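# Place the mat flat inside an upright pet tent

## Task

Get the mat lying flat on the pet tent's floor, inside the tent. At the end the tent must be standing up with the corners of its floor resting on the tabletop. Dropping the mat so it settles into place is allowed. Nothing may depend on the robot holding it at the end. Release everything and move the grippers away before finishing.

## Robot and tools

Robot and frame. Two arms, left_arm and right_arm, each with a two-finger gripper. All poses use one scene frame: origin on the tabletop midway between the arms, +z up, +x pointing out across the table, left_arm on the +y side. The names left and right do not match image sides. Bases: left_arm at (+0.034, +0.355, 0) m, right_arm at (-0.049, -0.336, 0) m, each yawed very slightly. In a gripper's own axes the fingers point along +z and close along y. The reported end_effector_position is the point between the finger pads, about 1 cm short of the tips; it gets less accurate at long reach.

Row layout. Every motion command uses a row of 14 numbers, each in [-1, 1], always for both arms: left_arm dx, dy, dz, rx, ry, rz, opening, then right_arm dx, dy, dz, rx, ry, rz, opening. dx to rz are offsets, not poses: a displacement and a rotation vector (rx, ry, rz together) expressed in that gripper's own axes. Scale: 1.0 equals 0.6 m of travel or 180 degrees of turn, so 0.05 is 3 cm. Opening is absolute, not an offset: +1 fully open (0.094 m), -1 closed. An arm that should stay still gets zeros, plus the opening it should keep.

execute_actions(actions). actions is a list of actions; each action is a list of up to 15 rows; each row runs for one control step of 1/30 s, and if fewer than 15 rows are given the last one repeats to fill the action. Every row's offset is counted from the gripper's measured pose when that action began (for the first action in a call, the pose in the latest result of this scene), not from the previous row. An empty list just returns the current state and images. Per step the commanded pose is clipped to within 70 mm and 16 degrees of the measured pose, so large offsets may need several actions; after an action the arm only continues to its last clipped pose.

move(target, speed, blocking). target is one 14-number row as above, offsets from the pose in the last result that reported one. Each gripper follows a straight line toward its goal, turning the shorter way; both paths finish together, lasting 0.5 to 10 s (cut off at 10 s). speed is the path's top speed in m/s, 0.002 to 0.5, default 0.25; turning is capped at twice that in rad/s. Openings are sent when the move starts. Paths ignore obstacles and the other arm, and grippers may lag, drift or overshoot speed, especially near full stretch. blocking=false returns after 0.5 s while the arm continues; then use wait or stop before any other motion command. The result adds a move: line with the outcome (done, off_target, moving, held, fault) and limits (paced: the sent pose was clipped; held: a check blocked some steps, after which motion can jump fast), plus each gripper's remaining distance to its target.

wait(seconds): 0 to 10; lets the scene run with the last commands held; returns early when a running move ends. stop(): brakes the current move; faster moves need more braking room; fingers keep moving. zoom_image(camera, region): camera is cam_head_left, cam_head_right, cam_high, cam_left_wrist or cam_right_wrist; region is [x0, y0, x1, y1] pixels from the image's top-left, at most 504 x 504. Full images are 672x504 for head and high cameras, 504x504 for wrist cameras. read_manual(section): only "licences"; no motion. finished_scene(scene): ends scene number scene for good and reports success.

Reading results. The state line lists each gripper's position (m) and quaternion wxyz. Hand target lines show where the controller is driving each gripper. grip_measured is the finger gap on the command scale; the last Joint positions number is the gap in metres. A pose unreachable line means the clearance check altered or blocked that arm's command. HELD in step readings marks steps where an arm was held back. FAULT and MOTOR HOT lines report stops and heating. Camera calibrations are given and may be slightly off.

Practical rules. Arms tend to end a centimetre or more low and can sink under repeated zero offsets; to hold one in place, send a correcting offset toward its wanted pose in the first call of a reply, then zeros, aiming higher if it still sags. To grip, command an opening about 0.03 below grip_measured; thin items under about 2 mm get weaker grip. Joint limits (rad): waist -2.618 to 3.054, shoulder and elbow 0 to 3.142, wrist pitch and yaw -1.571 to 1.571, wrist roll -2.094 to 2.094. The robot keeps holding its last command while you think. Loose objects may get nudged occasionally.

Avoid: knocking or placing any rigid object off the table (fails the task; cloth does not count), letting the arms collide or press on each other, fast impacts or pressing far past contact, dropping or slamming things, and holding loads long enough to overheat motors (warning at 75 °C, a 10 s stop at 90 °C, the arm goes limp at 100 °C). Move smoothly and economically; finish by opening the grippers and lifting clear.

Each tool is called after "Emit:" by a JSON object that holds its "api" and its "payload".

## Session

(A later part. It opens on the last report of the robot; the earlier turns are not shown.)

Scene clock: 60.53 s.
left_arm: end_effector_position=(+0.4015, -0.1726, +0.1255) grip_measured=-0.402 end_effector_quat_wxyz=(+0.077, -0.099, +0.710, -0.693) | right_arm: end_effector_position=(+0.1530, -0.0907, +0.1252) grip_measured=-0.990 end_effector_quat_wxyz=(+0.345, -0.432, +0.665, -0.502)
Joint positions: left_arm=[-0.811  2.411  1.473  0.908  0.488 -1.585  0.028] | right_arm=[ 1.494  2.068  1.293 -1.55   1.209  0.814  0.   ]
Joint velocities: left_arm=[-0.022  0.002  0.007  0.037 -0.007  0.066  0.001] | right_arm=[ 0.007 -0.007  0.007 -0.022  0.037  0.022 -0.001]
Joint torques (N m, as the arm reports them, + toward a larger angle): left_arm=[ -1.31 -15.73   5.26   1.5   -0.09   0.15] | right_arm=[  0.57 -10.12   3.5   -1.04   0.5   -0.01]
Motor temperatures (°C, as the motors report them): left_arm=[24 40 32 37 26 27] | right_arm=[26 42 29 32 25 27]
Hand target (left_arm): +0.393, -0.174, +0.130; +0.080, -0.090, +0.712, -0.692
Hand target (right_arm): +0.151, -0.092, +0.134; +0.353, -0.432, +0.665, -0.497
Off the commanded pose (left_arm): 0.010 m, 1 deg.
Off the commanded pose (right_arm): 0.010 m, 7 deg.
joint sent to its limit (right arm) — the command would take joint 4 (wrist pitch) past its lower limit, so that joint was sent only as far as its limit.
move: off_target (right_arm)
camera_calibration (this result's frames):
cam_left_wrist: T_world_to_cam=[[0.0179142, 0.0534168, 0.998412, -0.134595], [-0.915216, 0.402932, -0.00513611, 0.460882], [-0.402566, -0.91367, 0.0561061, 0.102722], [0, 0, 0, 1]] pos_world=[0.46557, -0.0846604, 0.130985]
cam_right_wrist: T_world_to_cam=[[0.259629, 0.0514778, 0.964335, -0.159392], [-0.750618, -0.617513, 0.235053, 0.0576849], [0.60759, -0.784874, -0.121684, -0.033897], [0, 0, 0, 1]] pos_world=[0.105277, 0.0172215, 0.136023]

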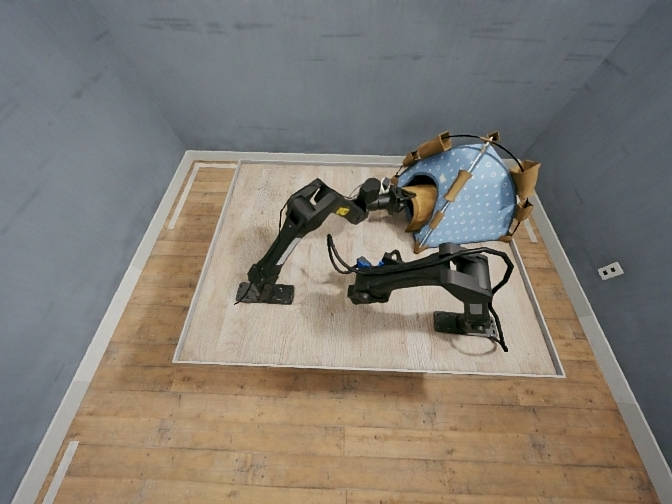

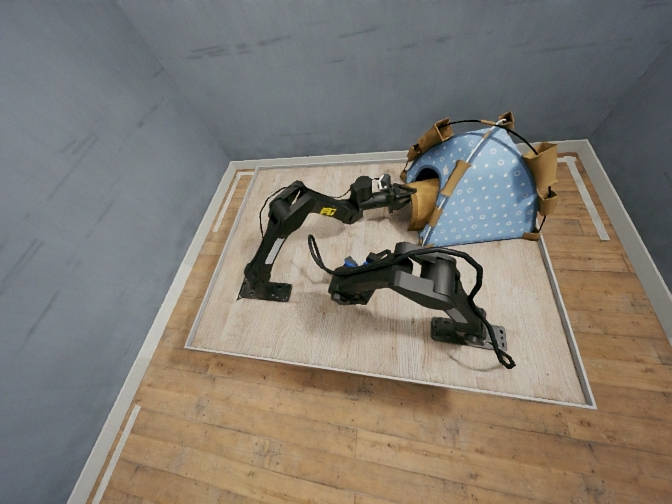

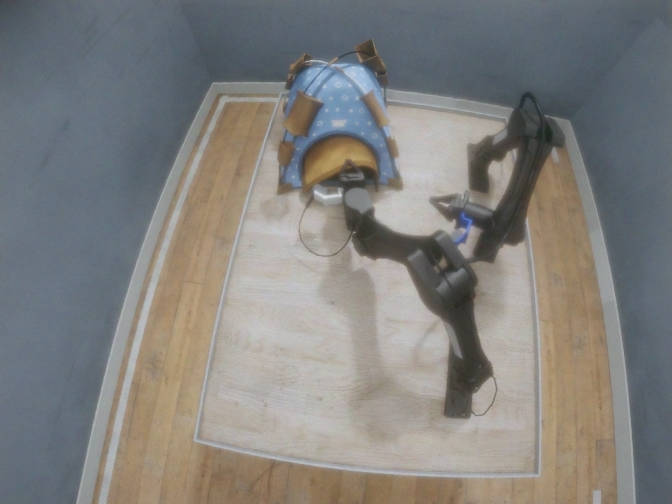

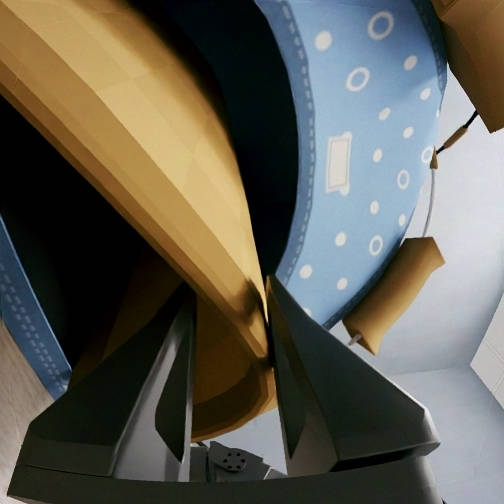

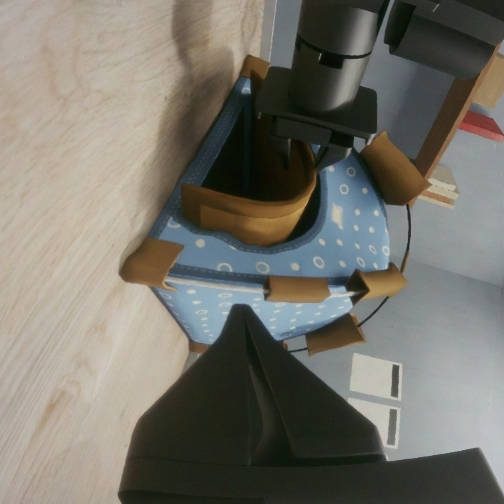

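Emit:
{"api": "move", "payload": {"target": [0,-0.02,0,0,0,0,-1, 0,0,0,0,0,0,-1], "speed": 0.03}}

Emit:
{"api": "move", "payload": {"target": [0.03,0.06,0.16,0,0,0,-1, 0,0,0,0,0,0,-1], "speed": 0.06}}

Emit:
{"api": "move", "payload": {"target": [0,0,0,0,0,0,-0.3, 0,0,0,0,0,0,-1]}}

Emit:
{"api": "move", "payload": {"target": [0,0,-0.3,0,0,0,-0.3, 0,0,0,0,0,0,-1], "speed": 0.12}}

Scene clock: 61.40 s.
left_arm: end_effector_position=(+0.4018, -0.1725, +0.1263) grip_measured=-0.880 end_effector_quat_wxyz=(+0.077, -0.100, +0.708, -0.694) | right_arm: end_effector_position=(+0.1524, -0.0915, +0.1242) grip_measured=-0.990 end_effector_quat_wxyz=(+0.342, -0.431, +0.668, -0.502)
Joint positions: left_arm=[-0.811  2.411  1.473  0.912  0.486 -1.589  0.006] | right_arm=[ 1.494  2.068  1.293 -1.55   1.201  0.814  0.   ]
Joint velocities: left_arm=[-0.022 -0.007  0.002  0.037  0.007  0.007  0.001] | right_arm=[-0.022  0.022 -0.007 -0.022 -0.066 -0.007  0.   ]
Joint torques (N m, as the arm reports them, + toward a larger angle): left_arm=[  0.07 -15.92   7.78   1.25   0.     0.03] | right_arm=[ 0.03 -7.67  4.3  -0.94  0.51  0.  ]
Motor temperatures (°C, as the motors report them): left_arm=[24 40 32 37 26 27] | right_arm=[26 42 29 32 25 27]
Hand target (left_arm): +0.402, -0.173, +0.137; +0.077, -0.099, +0.709, -0.694
Hand target (right_arm): +0.153, -0.091, +0.125; +0.345, -0.431, +0.665, -0.502
Off the commanded pose (left_arm): 0.011 m, 0 deg.
Off the commanded pose (right_arm): 0.001 m, 0 deg.
move: off_target (left_arm)
camera_calibration (this result's frames):
cam_left_wrist: T_world_to_cam=[[0.0192604, 0.0572717, 0.998173, -0.135241], [-0.916032, 0.401069, -0.00533648, 0.461153], [-0.400641, -0.914256, 0.0601875, 0.101512], [0, 0, 0, 1]] pos_world=[0.465705, -0.0844005, 0.131345]
cam_right_wrist: T_world_to_cam=[[0.265331, 0.049713, 0.962875, -0.159151], [-0.752433, -0.613766, 0.23903, 0.0570857], [0.602863, -0.787921, -0.125446, -0.0333571], [0, 0, 0, 1]] pos_world=[0.105291, 0.0166664, 0.135412]

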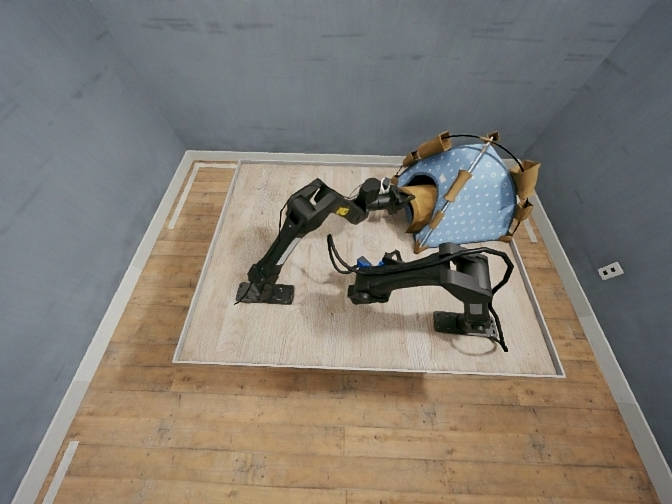

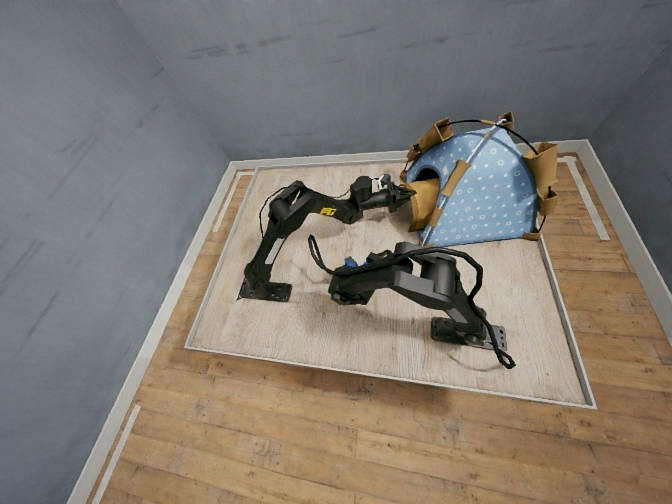

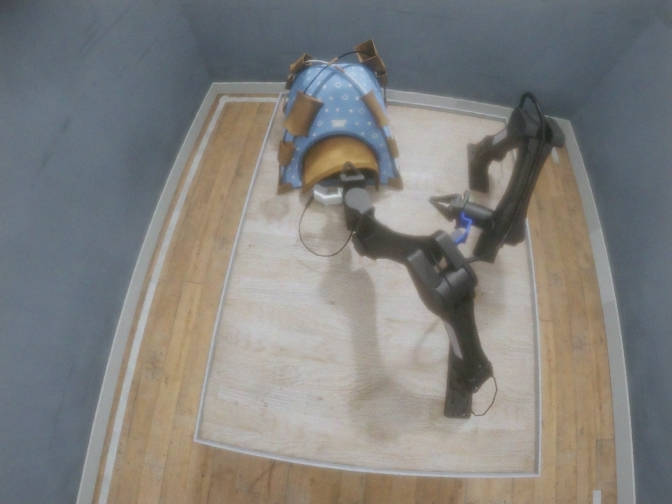

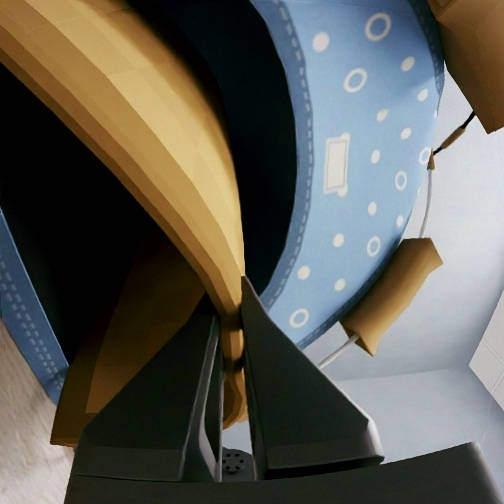

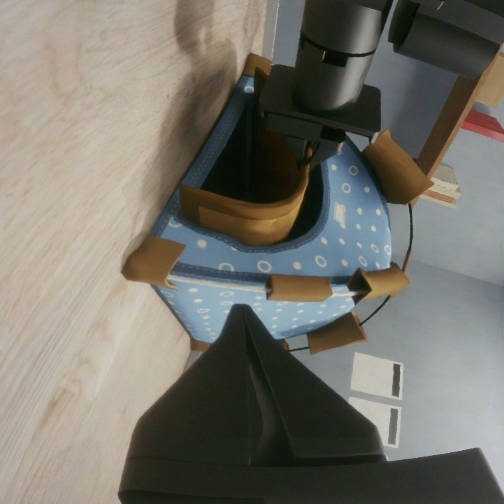

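Scene clock: 63.50 s.
left_arm: end_effector_position=(+0.4114, -0.2623, +0.0952) grip_measured=-0.880 end_effector_quat_wxyz=(+0.082, -0.103, +0.704, -0.698) | right_arm: end_effector_position=(+0.1518, -0.0923, +0.1233) grip_measured=-0.990 end_effector_quat_wxyz=(+0.339, -0.431, +0.670, -0.501)
Joint positions: left_arm=[-0.91   2.746  2.002  0.731  0.376 -1.593  0.006] | right_arm=[ 1.494  2.068  1.293 -1.55   1.194  0.814  0.   ]
Joint velocities: left_arm=[-0.002 -0.007  0.002 -0.037 -0.022 -0.051 -0.001] | right_arm=[ 0.012 -0.007 -0.007 -0.007 -0.007  0.007  0.   ]
Joint torques (N m, as the arm reports them, + toward a larger angle): left_arm=[ -0.96 -14.88  10.42   1.41  -0.07   0.04] | right_arm=[ 0.02 -7.66  4.3  -0.95  0.51 -0.01]
Motor temperatures (°C, as the motors report them): left_arm=[24 40 32 37 26 27] | right_arm=[26 42 29 32 25 27]
Hand target (left_arm): +0.406, -0.269, +0.089; +0.077, -0.100, +0.709, -0.694
Hand target (right_arm): +0.152, -0.091, +0.124; +0.342, -0.431, +0.668, -0.502
Off the commanded pose (left_arm): 0.011 m, 1 deg.
Off the commanded pose (right_arm): 0.001 m, 0 deg.
move: off_target (left_arm)
camera_calibration (this result's frames):
cam_left_wrist: T_world_to_cam=[[0.0123266, 0.0669841, 0.997678, -0.0937858], [-0.920369, 0.390769, -0.0148648, 0.505849], [-0.390857, -0.918048, 0.066467, 0.0195502], [0, 0, 0, 1]] pos_world=[0.474365, -0.17344, 0.0997879]
cam_right_wrist: T_world_to_cam=[[0.270884, 0.0475664, 0.961436, -0.158924], [-0.754303, -0.610017, 0.242704, 0.056538], [0.598037, -0.790959, -0.129364, -0.0327906], [0, 0, 0, 1]] pos_world=[0.105307, 0.0161126, 0.134831]

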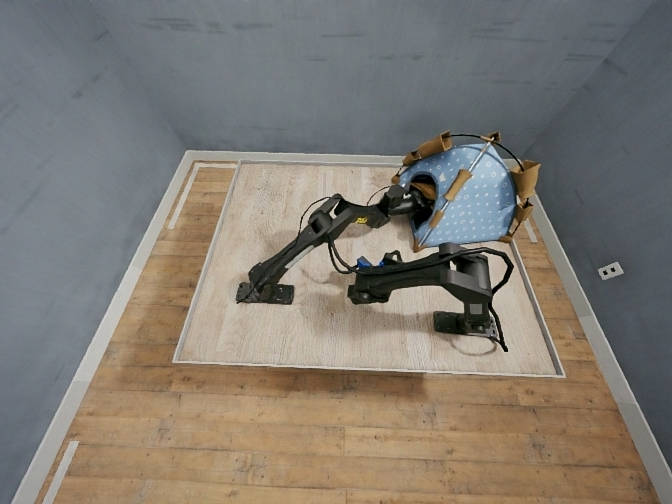

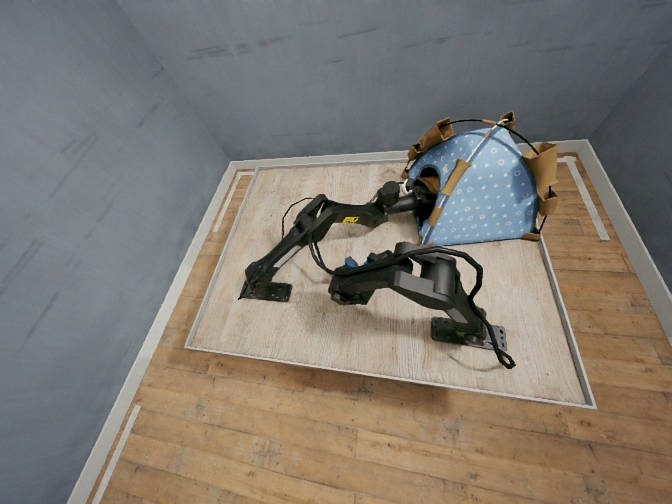

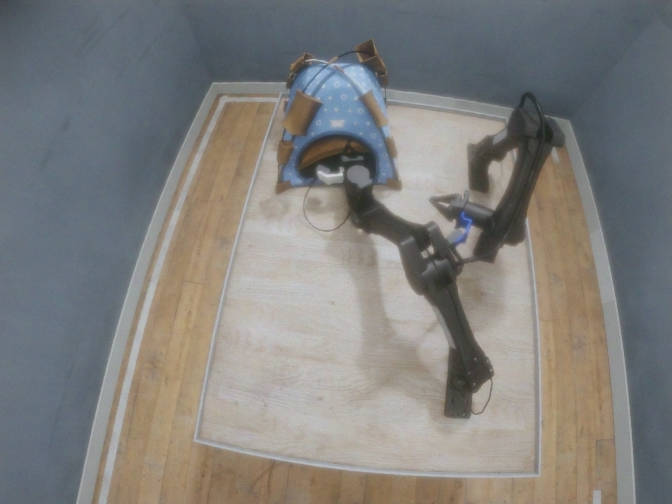

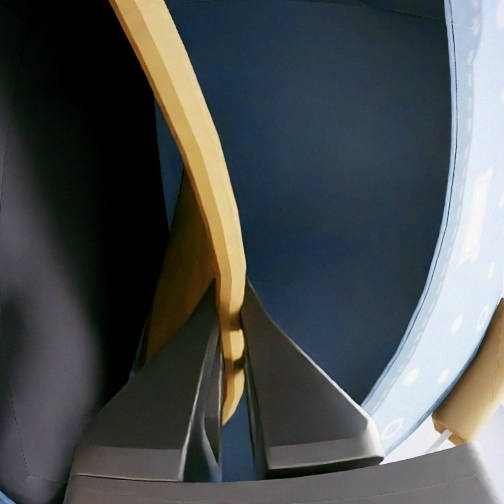

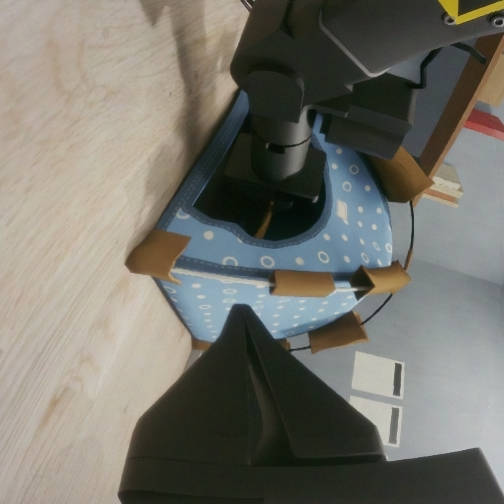

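Scene clock: 64.00 s.
left_arm: end_effector_position=(+0.4114, -0.2623, +0.0952) grip_measured=-0.302 end_effector_quat_wxyz=(+0.082, -0.103, +0.704, -0.698) | right_arm: end_effector_position=(+0.1512, -0.0930, +0.1224) grip_measured=-0.990 end_effector_quat_wxyz=(+0.336, -0.430, +0.672, -0.500)
Joint positions: left_arm=[-0.91   2.746  2.002  0.731  0.376 -1.593  0.033] | right_arm=[ 1.494  2.068  1.293 -1.55   1.187  0.814  0.   ]
Joint velocities: left_arm=[-0.002  0.002  0.002  0.022 -0.037 -0.037  0.   ] | right_arm=[ 0.007 -0.007 -0.012 -0.095 -0.022 -0.051 -0.   ]
Joint torques (N m, as the arm reports them, + toward a larger angle): left_arm=[  0.09 -16.42   7.86   1.6   -0.03  -0.02] | right_arm=[ 0.02 -7.66  4.3  -0.95  0.5  -0.01]
Motor temperatures (°C, as the motors report them): left_arm=[24 40 32 38 26 27] | right_arm=[26 42 29 32 25 27]
Hand target (left_arm): +0.411, -0.262, +0.095; +0.082, -0.103, +0.704, -0.698
Hand target (right_arm): +0.152, -0.092, +0.123; +0.339, -0.431, +0.670, -0.501
Off the commanded pose (left_arm): 0.000 m, 0 deg.
Off the commanded pose (right_arm): 0.001 m, 0 deg.
move: done
camera_calibration (this result's frames):
cam_left_wrist: T_world_to_cam=[[0.0126939, 0.0670827, 0.997667, -0.09391], [-0.920376, 0.390763, -0.0145643, 0.505822], [-0.390828, -0.918044, 0.0667016, 0.0195172], [0, 0, 0, 1]] pos_world=[0.474366, -0.173439, 0.099756]
cam_right_wrist: T_world_to_cam=[[0.27614, 0.0455014, 0.96004, -0.158704], [-0.756043, -0.60645, 0.246207, 0.056016], [0.593419, -0.793819, -0.133064, -0.0322559], [0, 0, 0, 1]] pos_world=[0.105316, 0.0155868, 0.134278]

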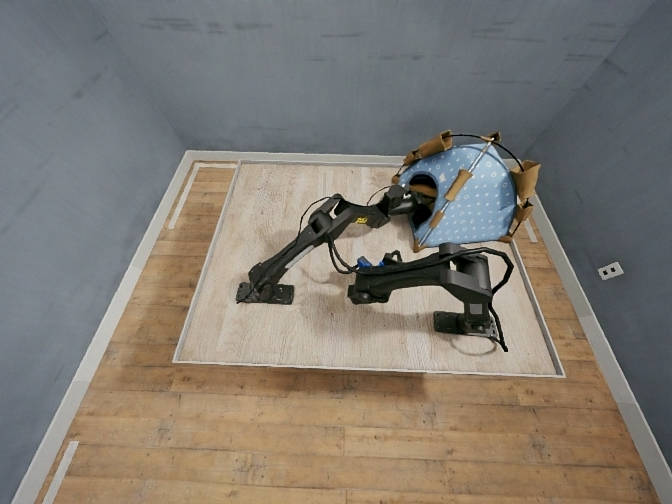

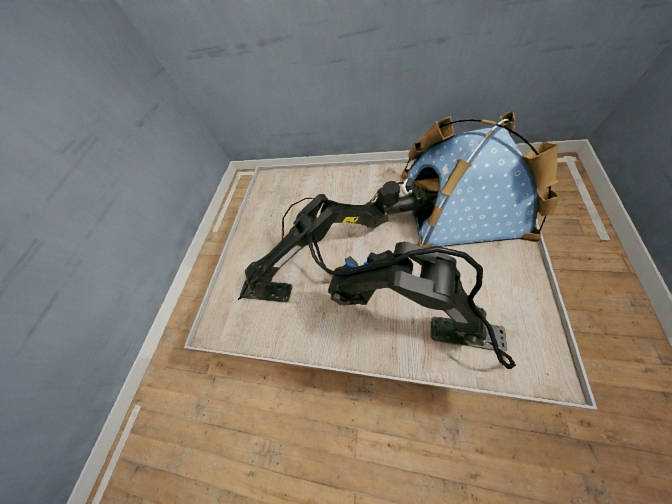

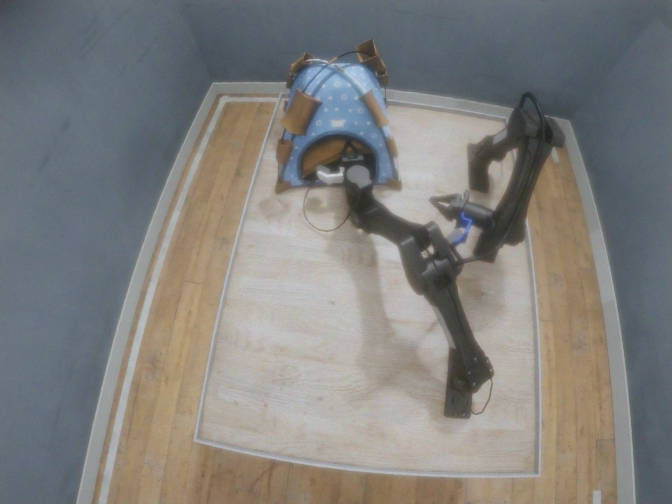

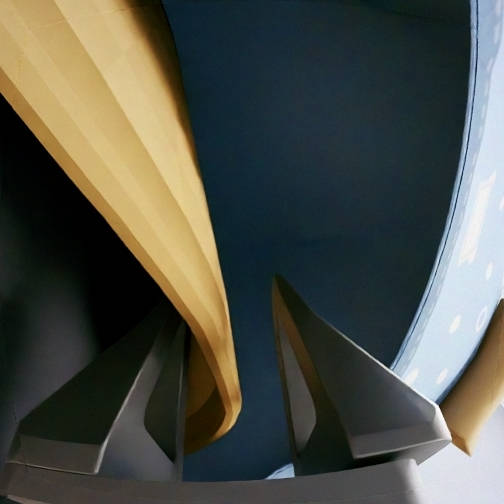

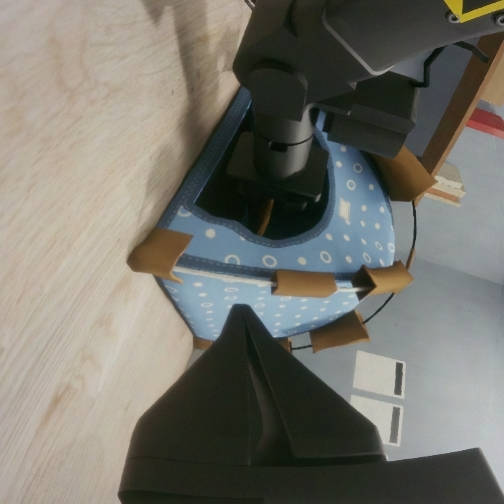

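Scene clock: 66.07 s.
left_arm: end_effector_position=(+0.3682, -0.0921, +0.0880) grip_measured=-0.302 end_effector_quat_wxyz=(+0.081, -0.109, +0.707, -0.694) | right_arm: end_effector_position=(+0.1505, -0.0938, +0.1215) grip_measured=-0.990 end_effector_quat_wxyz=(+0.333, -0.430, +0.674, -0.500)
Joint positions: left_arm=[-0.745  2.321  1.038  1.256  0.533 -1.594  0.033] | right_arm=[ 1.494  2.068  1.293 -1.55   1.179  0.814  0.   ]
Joint velocities: left_arm=[-0.007 -0.017 -0.007  0.066 -0.007 -0.007 -0.   ] | right_arm=[-0.017 -0.017  0.022  0.022 -0.007 -0.037 -0.   ]
Joint torques (N m, as the arm reports them, + toward a larger angle): left_arm=[  0.5  -13.78   3.82   1.58   0.04  -0.01] | right_arm=[ 0.03 -7.66  4.29 -0.96  0.5  -0.01]
Motor temperatures (°C, as the motors report them): left_arm=[24 41 32 38 26 27] | right_arm=[26 42 29 32 25 27]
Hand target (left_arm): +0.366, -0.088, +0.097; +0.081, -0.104, +0.704, -0.698
Hand target (right_arm): +0.151, -0.093, +0.122; +0.336, -0.430, +0.672, -0.500
Off the commanded pose (left_arm): 0.011 m, 1 deg.
Off the commanded pose (right_arm): 0.001 m, 0 deg.
move: off_target (left_arm)
camera_calibration (this result's frames):
cam_left_wrist: T_world_to_cam=[[0.0237801, 0.0598251, 0.997926, -0.102299], [-0.92373, 0.383043, -0.000951162, 0.39873], [-0.382305, -0.921791, 0.0643711, 0.156007], [0, 0, 0, 1]] pos_world=[0.430394, -0.00280509, 0.0924235]
cam_right_wrist: T_world_to_cam=[[0.281655, 0.0433007, 0.958538, -0.158467], [-0.757835, -0.602689, 0.249906, 0.0554648], [0.588521, -0.796801, -0.136935, -0.0316967], [0, 0, 0, 1]] pos_world=[0.10532, 0.0150338, 0.133696]

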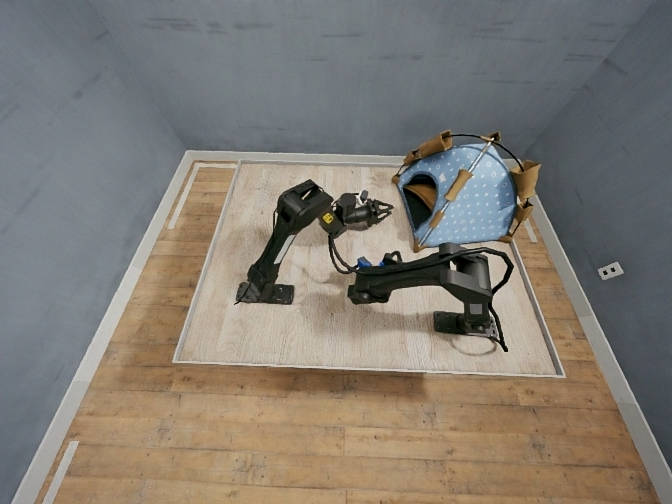

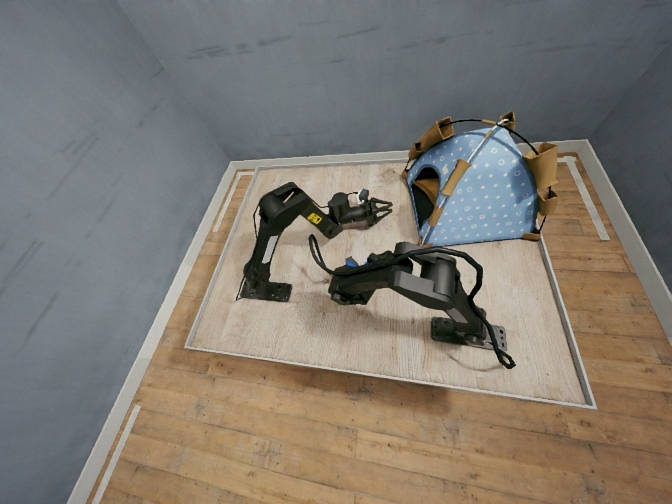

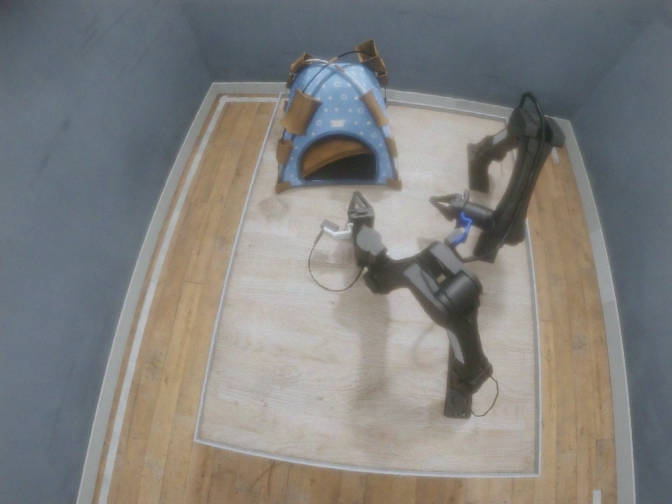

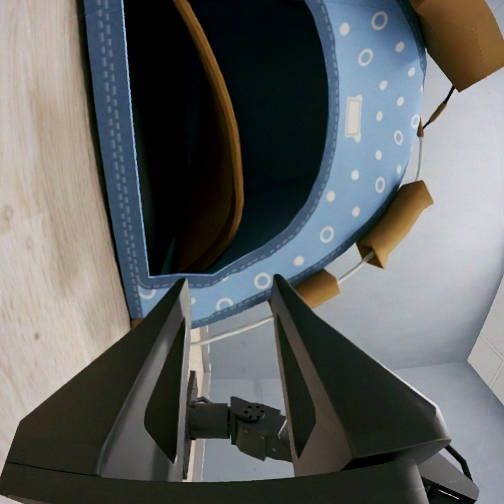

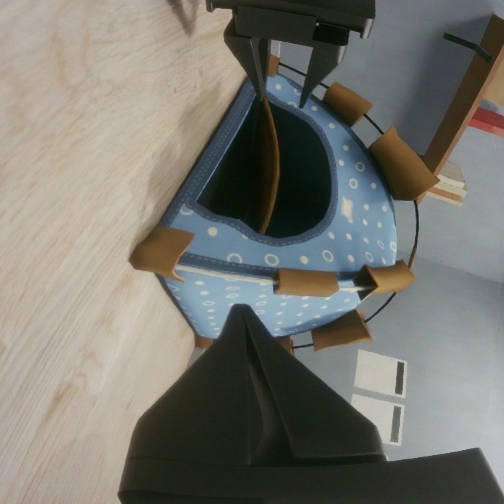

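Emit:
{"api": "move", "payload": {"target": [0.055,-0.08,0.29,0,0,0,-1, 0,0,0,0,0,0,-1], "speed": 0.1}}

Emit:
{"api": "move", "payload": {"target": [-0.03,0.14,0,-0.1,0,0,-1, 0,0,0,0,0,0,-1], "speed": 0.06}}

Emit:
{"api": "move", "payload": {"target": [0,-0.05,-0.3,0,0,0,-1, 0,0,0,0,0,0,-1], "speed": 0.12}}

Scene clock: 68.67 s.
left_arm: end_effector_position=(+0.3831, -0.2643, +0.1359) grip_measured=-0.987 end_effector_quat_wxyz=(+0.081, -0.105, +0.706, -0.695) | right_arm: end_effector_position=(+0.1499, -0.0945, +0.1207) grip_measured=-0.990 end_effector_quat_wxyz=(+0.330, -0.429, +0.676, -0.499)
Joint positions: left_arm=[-0.955  2.593  1.878  0.693  0.329 -1.596  0.001] | right_arm=[ 1.494  2.068  1.293 -1.55   1.172  0.814  0.   ]
Joint velocities: left_arm=[-0.007  0.007  0.022 -0.066 -0.022 -0.11  -0.001] | right_arm=[-0.002 -0.027 -0.012 -0.007 -0.037  0.007  0.001]
Joint torques (N m, as the arm reports them, + toward a larger angle): left_arm=[ -0.62 -14.53  10.49   1.54  -0.14  -0.01] | right_arm=[ 0.03 -7.66  4.29 -0.96  0.5  -0.01]
Motor temperatures (°C, as the motors report them): left_arm=[24 41 32 38 26 27] | right_arm=[26 41 29 32 25 27]
Hand target (left_arm): +0.383, -0.269, +0.133; +0.082, -0.108, +0.708, -0.693
Hand target (right_arm): +0.151, -0.094, +0.122; +0.333, -0.430, +0.674, -0.500
Off the commanded pose (left_arm): 0.006 m, 0 deg.
Off the commanded pose (right_arm): 0.001 m, 0 deg.
move: done
camera_calibration (this result's frames):
cam_left_wrist: T_world_to_cam=[[0.0192302, 0.0612147, 0.997939, -0.138104], [-0.921206, 0.389028, -0.00611189, 0.479846], [-0.3886, -0.91919, 0.0638724, 0.00307401], [0, 0, 0, 1]] pos_world=[0.445888, -0.175394, 0.140556]
cam_right_wrist: T_world_to_cam=[[0.286875, 0.0411844, 0.957082, -0.158239], [-0.7595, -0.599109, 0.253432, 0.0549395], [0.583834, -0.799607, -0.14059, -0.0311689], [0, 0, 0, 1]] pos_world=[0.105319, 0.0145089, 0.133142]

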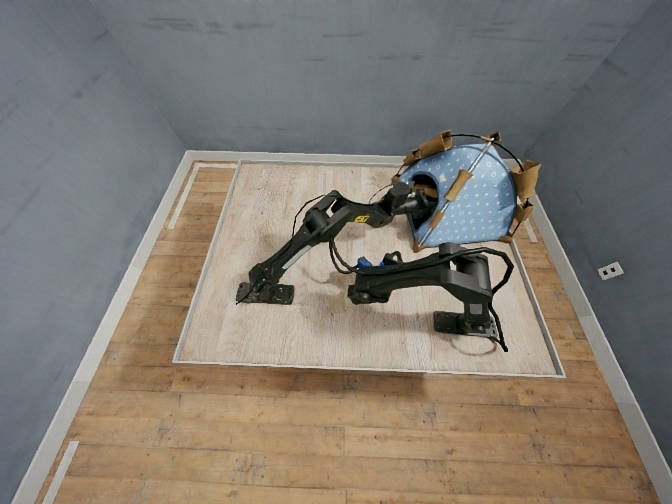

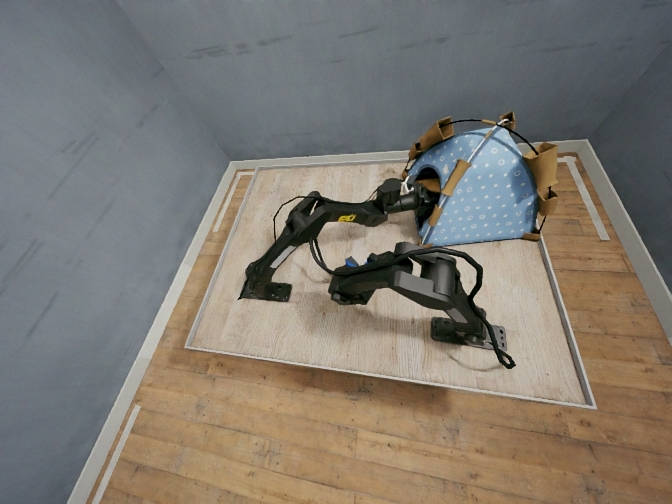

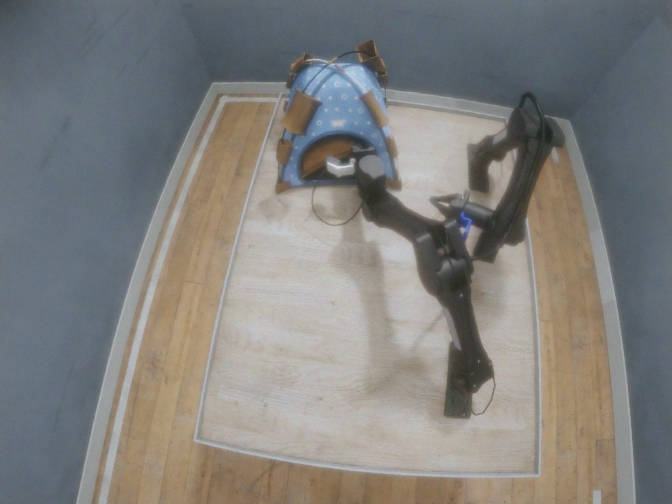

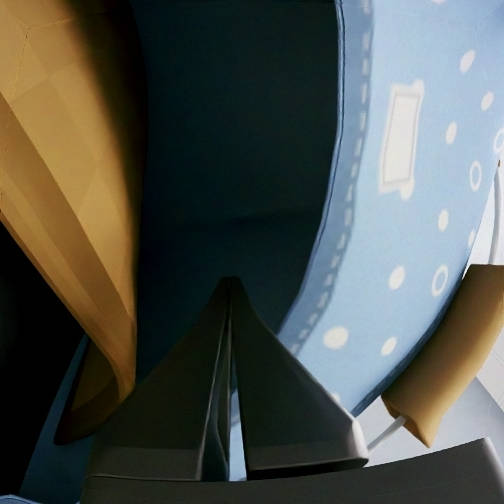

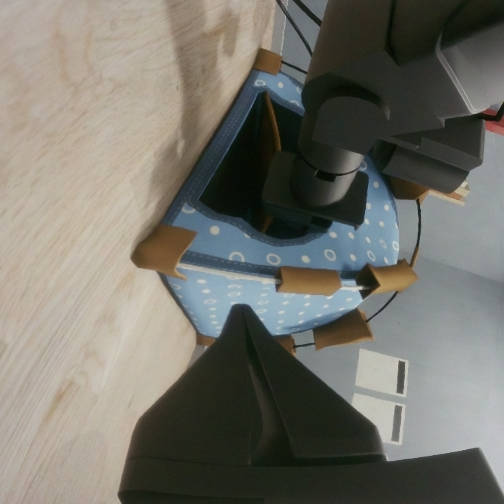

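Scene clock: 71.70 s.
left_arm: end_effector_position=(+0.3916, -0.2621, +0.0693) grip_measured=-0.987 end_effector_quat_wxyz=(+0.067, -0.114, +0.794, -0.593) | right_arm: end_effector_position=(+0.1493, -0.0953, +0.1197) grip_measured=-0.990 end_effector_quat_wxyz=(+0.327, -0.429, +0.679, -0.499)
Joint positions: left_arm=[-0.942  2.649  1.995  0.345  0.336 -1.496  0.001] | right_arm=[ 1.494  2.068  1.293 -1.55   1.164  0.814  0.   ]
Joint velocities: left_arm=[ 0.017  0.017  0.007 -0.007 -0.037 -0.022 -0.001] | right_arm=[-0.017 -0.022  0.007  0.081 -0.081 -0.007  0.   ]
Joint torques (N m, as the arm reports them, + toward a larger angle): left_arm=[  1.11 -14.21  10.     1.26   0.08   0.15] | right_arm=[ 0.02 -7.65  4.28 -0.96  0.5  -0.01]
Motor temperatures (°C, as the motors report them): left_arm=[24 41 33 38 26 27] | right_arm=[26 41 29 32 25 27]
Hand target (left_arm): +0.397, -0.258, +0.052; +0.064, -0.117, +0.806, -0.576
Hand target (right_arm): +0.150, -0.095, +0.121; +0.330, -0.429, +0.676, -0.499
Off the commanded pose (left_arm): 0.019 m, 2 deg.
Off the commanded pose (right_arm): 0.001 m, 0 deg.
move: off_target (left_arm)
camera_calibration (this result's frames):
cam_left_wrist: T_world_to_cam=[[0.0855862, -0.200235, 0.976002, -0.164957], [-0.912381, 0.377821, 0.15752, 0.468639], [-0.400295, -0.903968, -0.150355, 0.0360941], [0, 0, 0, 1]] pos_world=[0.456143, -0.177464, 0.0926052]
cam_right_wrist: T_world_to_cam=[[0.29235, 0.0389301, 0.955519, -0.157994], [-0.761214, -0.595335, 0.257156, 0.0543848], [0.578865, -0.802534, -0.144412, -0.030617], [0, 0, 0, 1]] pos_world=[0.105311, 0.0139567, 0.132559]

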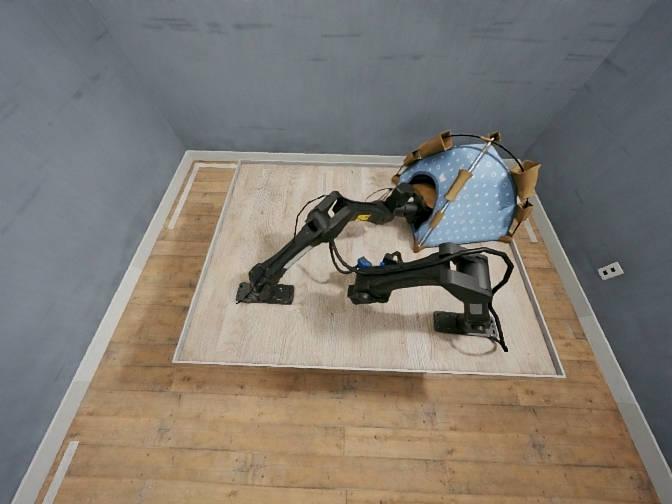

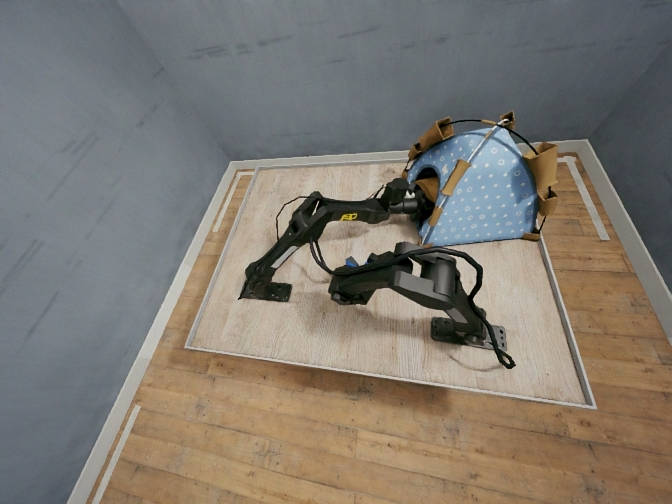

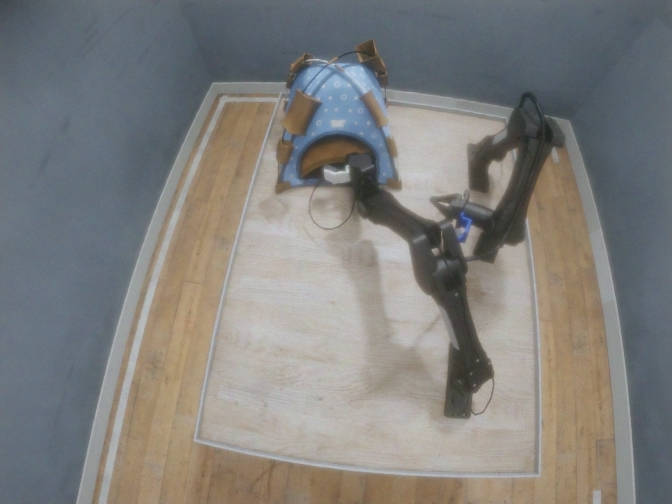

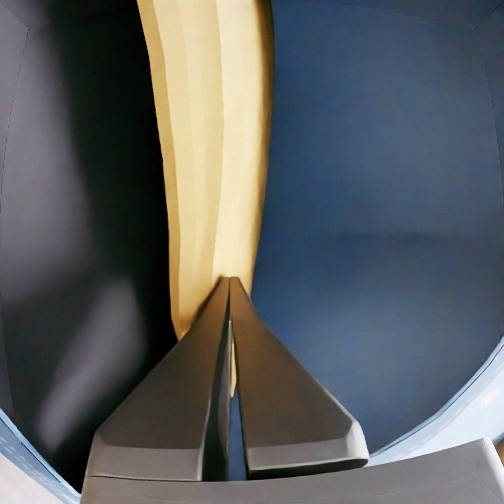

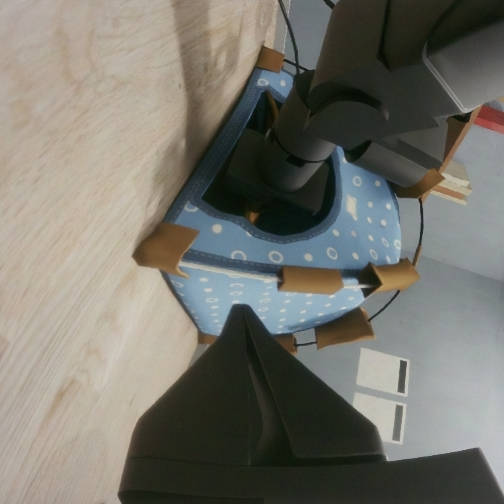

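Scene clock: 73.63 s.
left_arm: end_effector_position=(+0.3553, -0.1082, +0.1465) grip_measured=-0.987 end_effector_quat_wxyz=(+0.066, -0.122, +0.792, -0.594) | right_arm: end_effector_position=(+0.1487, -0.0960, +0.1189) grip_measured=-0.990 end_effector_quat_wxyz=(+0.324, -0.428, +0.681, -0.498)
Joint positions: left_arm=[-0.803  1.999  1.175  0.501  0.46  -1.464  0.001] | right_arm=[ 1.494  2.068  1.293 -1.55   1.157  0.814  0.   ]
Joint velocities: left_arm=[-0.002 -0.007  0.007  0.066  0.007 -0.022 -0.   ] | right_arm=[-0.002  0.032 -0.002 -0.022  0.066 -0.081  0.   ]
Joint torques (N m, as the arm reports them, + toward a larger angle): left_arm=[  0.81 -12.75   5.78   1.53   0.13   0.13] | right_arm=[ 0.03 -7.64  4.28 -0.96  0.5  -0.01]
Motor temperatures (°C, as the motors report them): left_arm=[24 41 33 38 26 27] | right_arm=[26 41 29 32 25 27]
Hand target (left_arm): +0.352, -0.103, +0.149; +0.066, -0.115, +0.794, -0.594
Hand target (right_arm): +0.149, -0.095, +0.120; +0.327, -0.429, +0.678, -0.499
Off the commanded pose (left_arm): 0.007 m, 1 deg.
Off the commanded pose (right_arm): 0.001 m, 0 deg.
move: done
camera_calibration (this result's frames):
cam_left_wrist: T_world_to_cam=[[0.097361, -0.193867, 0.976185, -0.209887], [-0.915438, 0.367409, 0.164268, 0.364216], [-0.390505, -0.90963, -0.141702, 0.166921], [0, 0, 0, 1]] pos_world=[0.419035, -0.0226693, 0.168712]
cam_right_wrist: T_world_to_cam=[[0.297533, 0.0367631, 0.954003, -0.157756], [-0.762805, -0.591745, 0.260705, 0.0538563], [0.574111, -0.805287, -0.148021, -0.0300963], [0, 0, 0, 1]] pos_world=[0.105298, 0.0134327, 0.132005]

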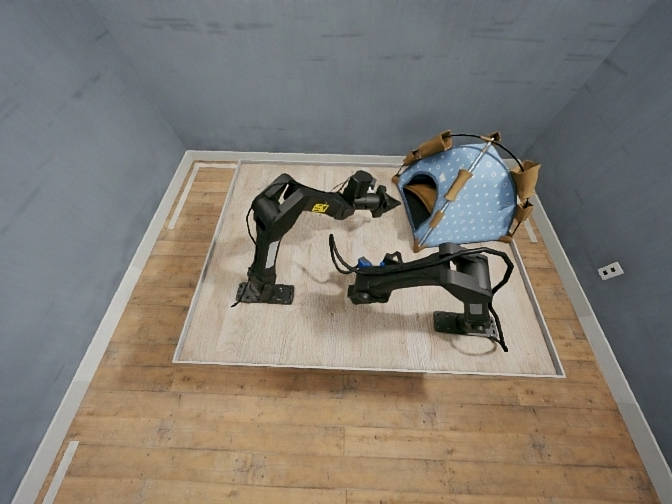

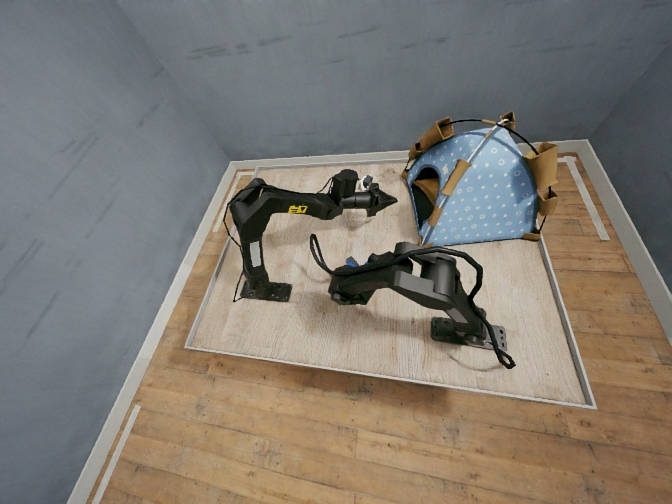

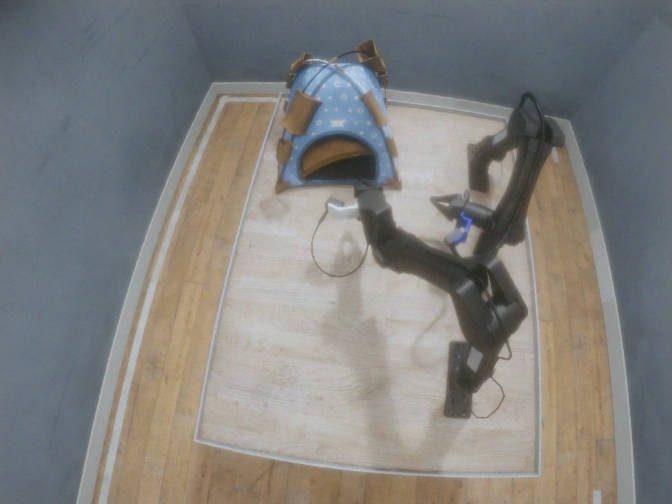

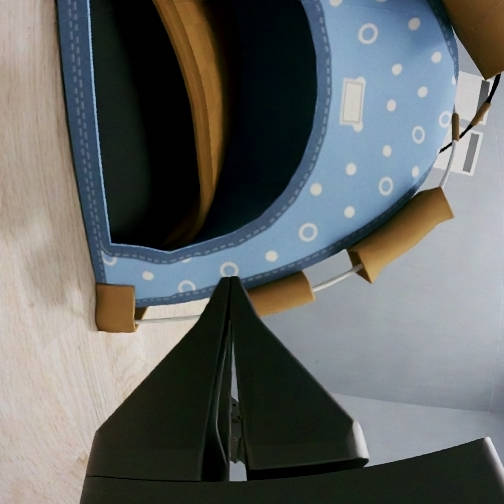

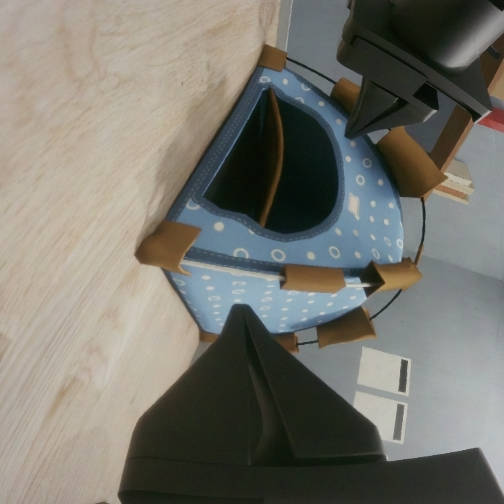

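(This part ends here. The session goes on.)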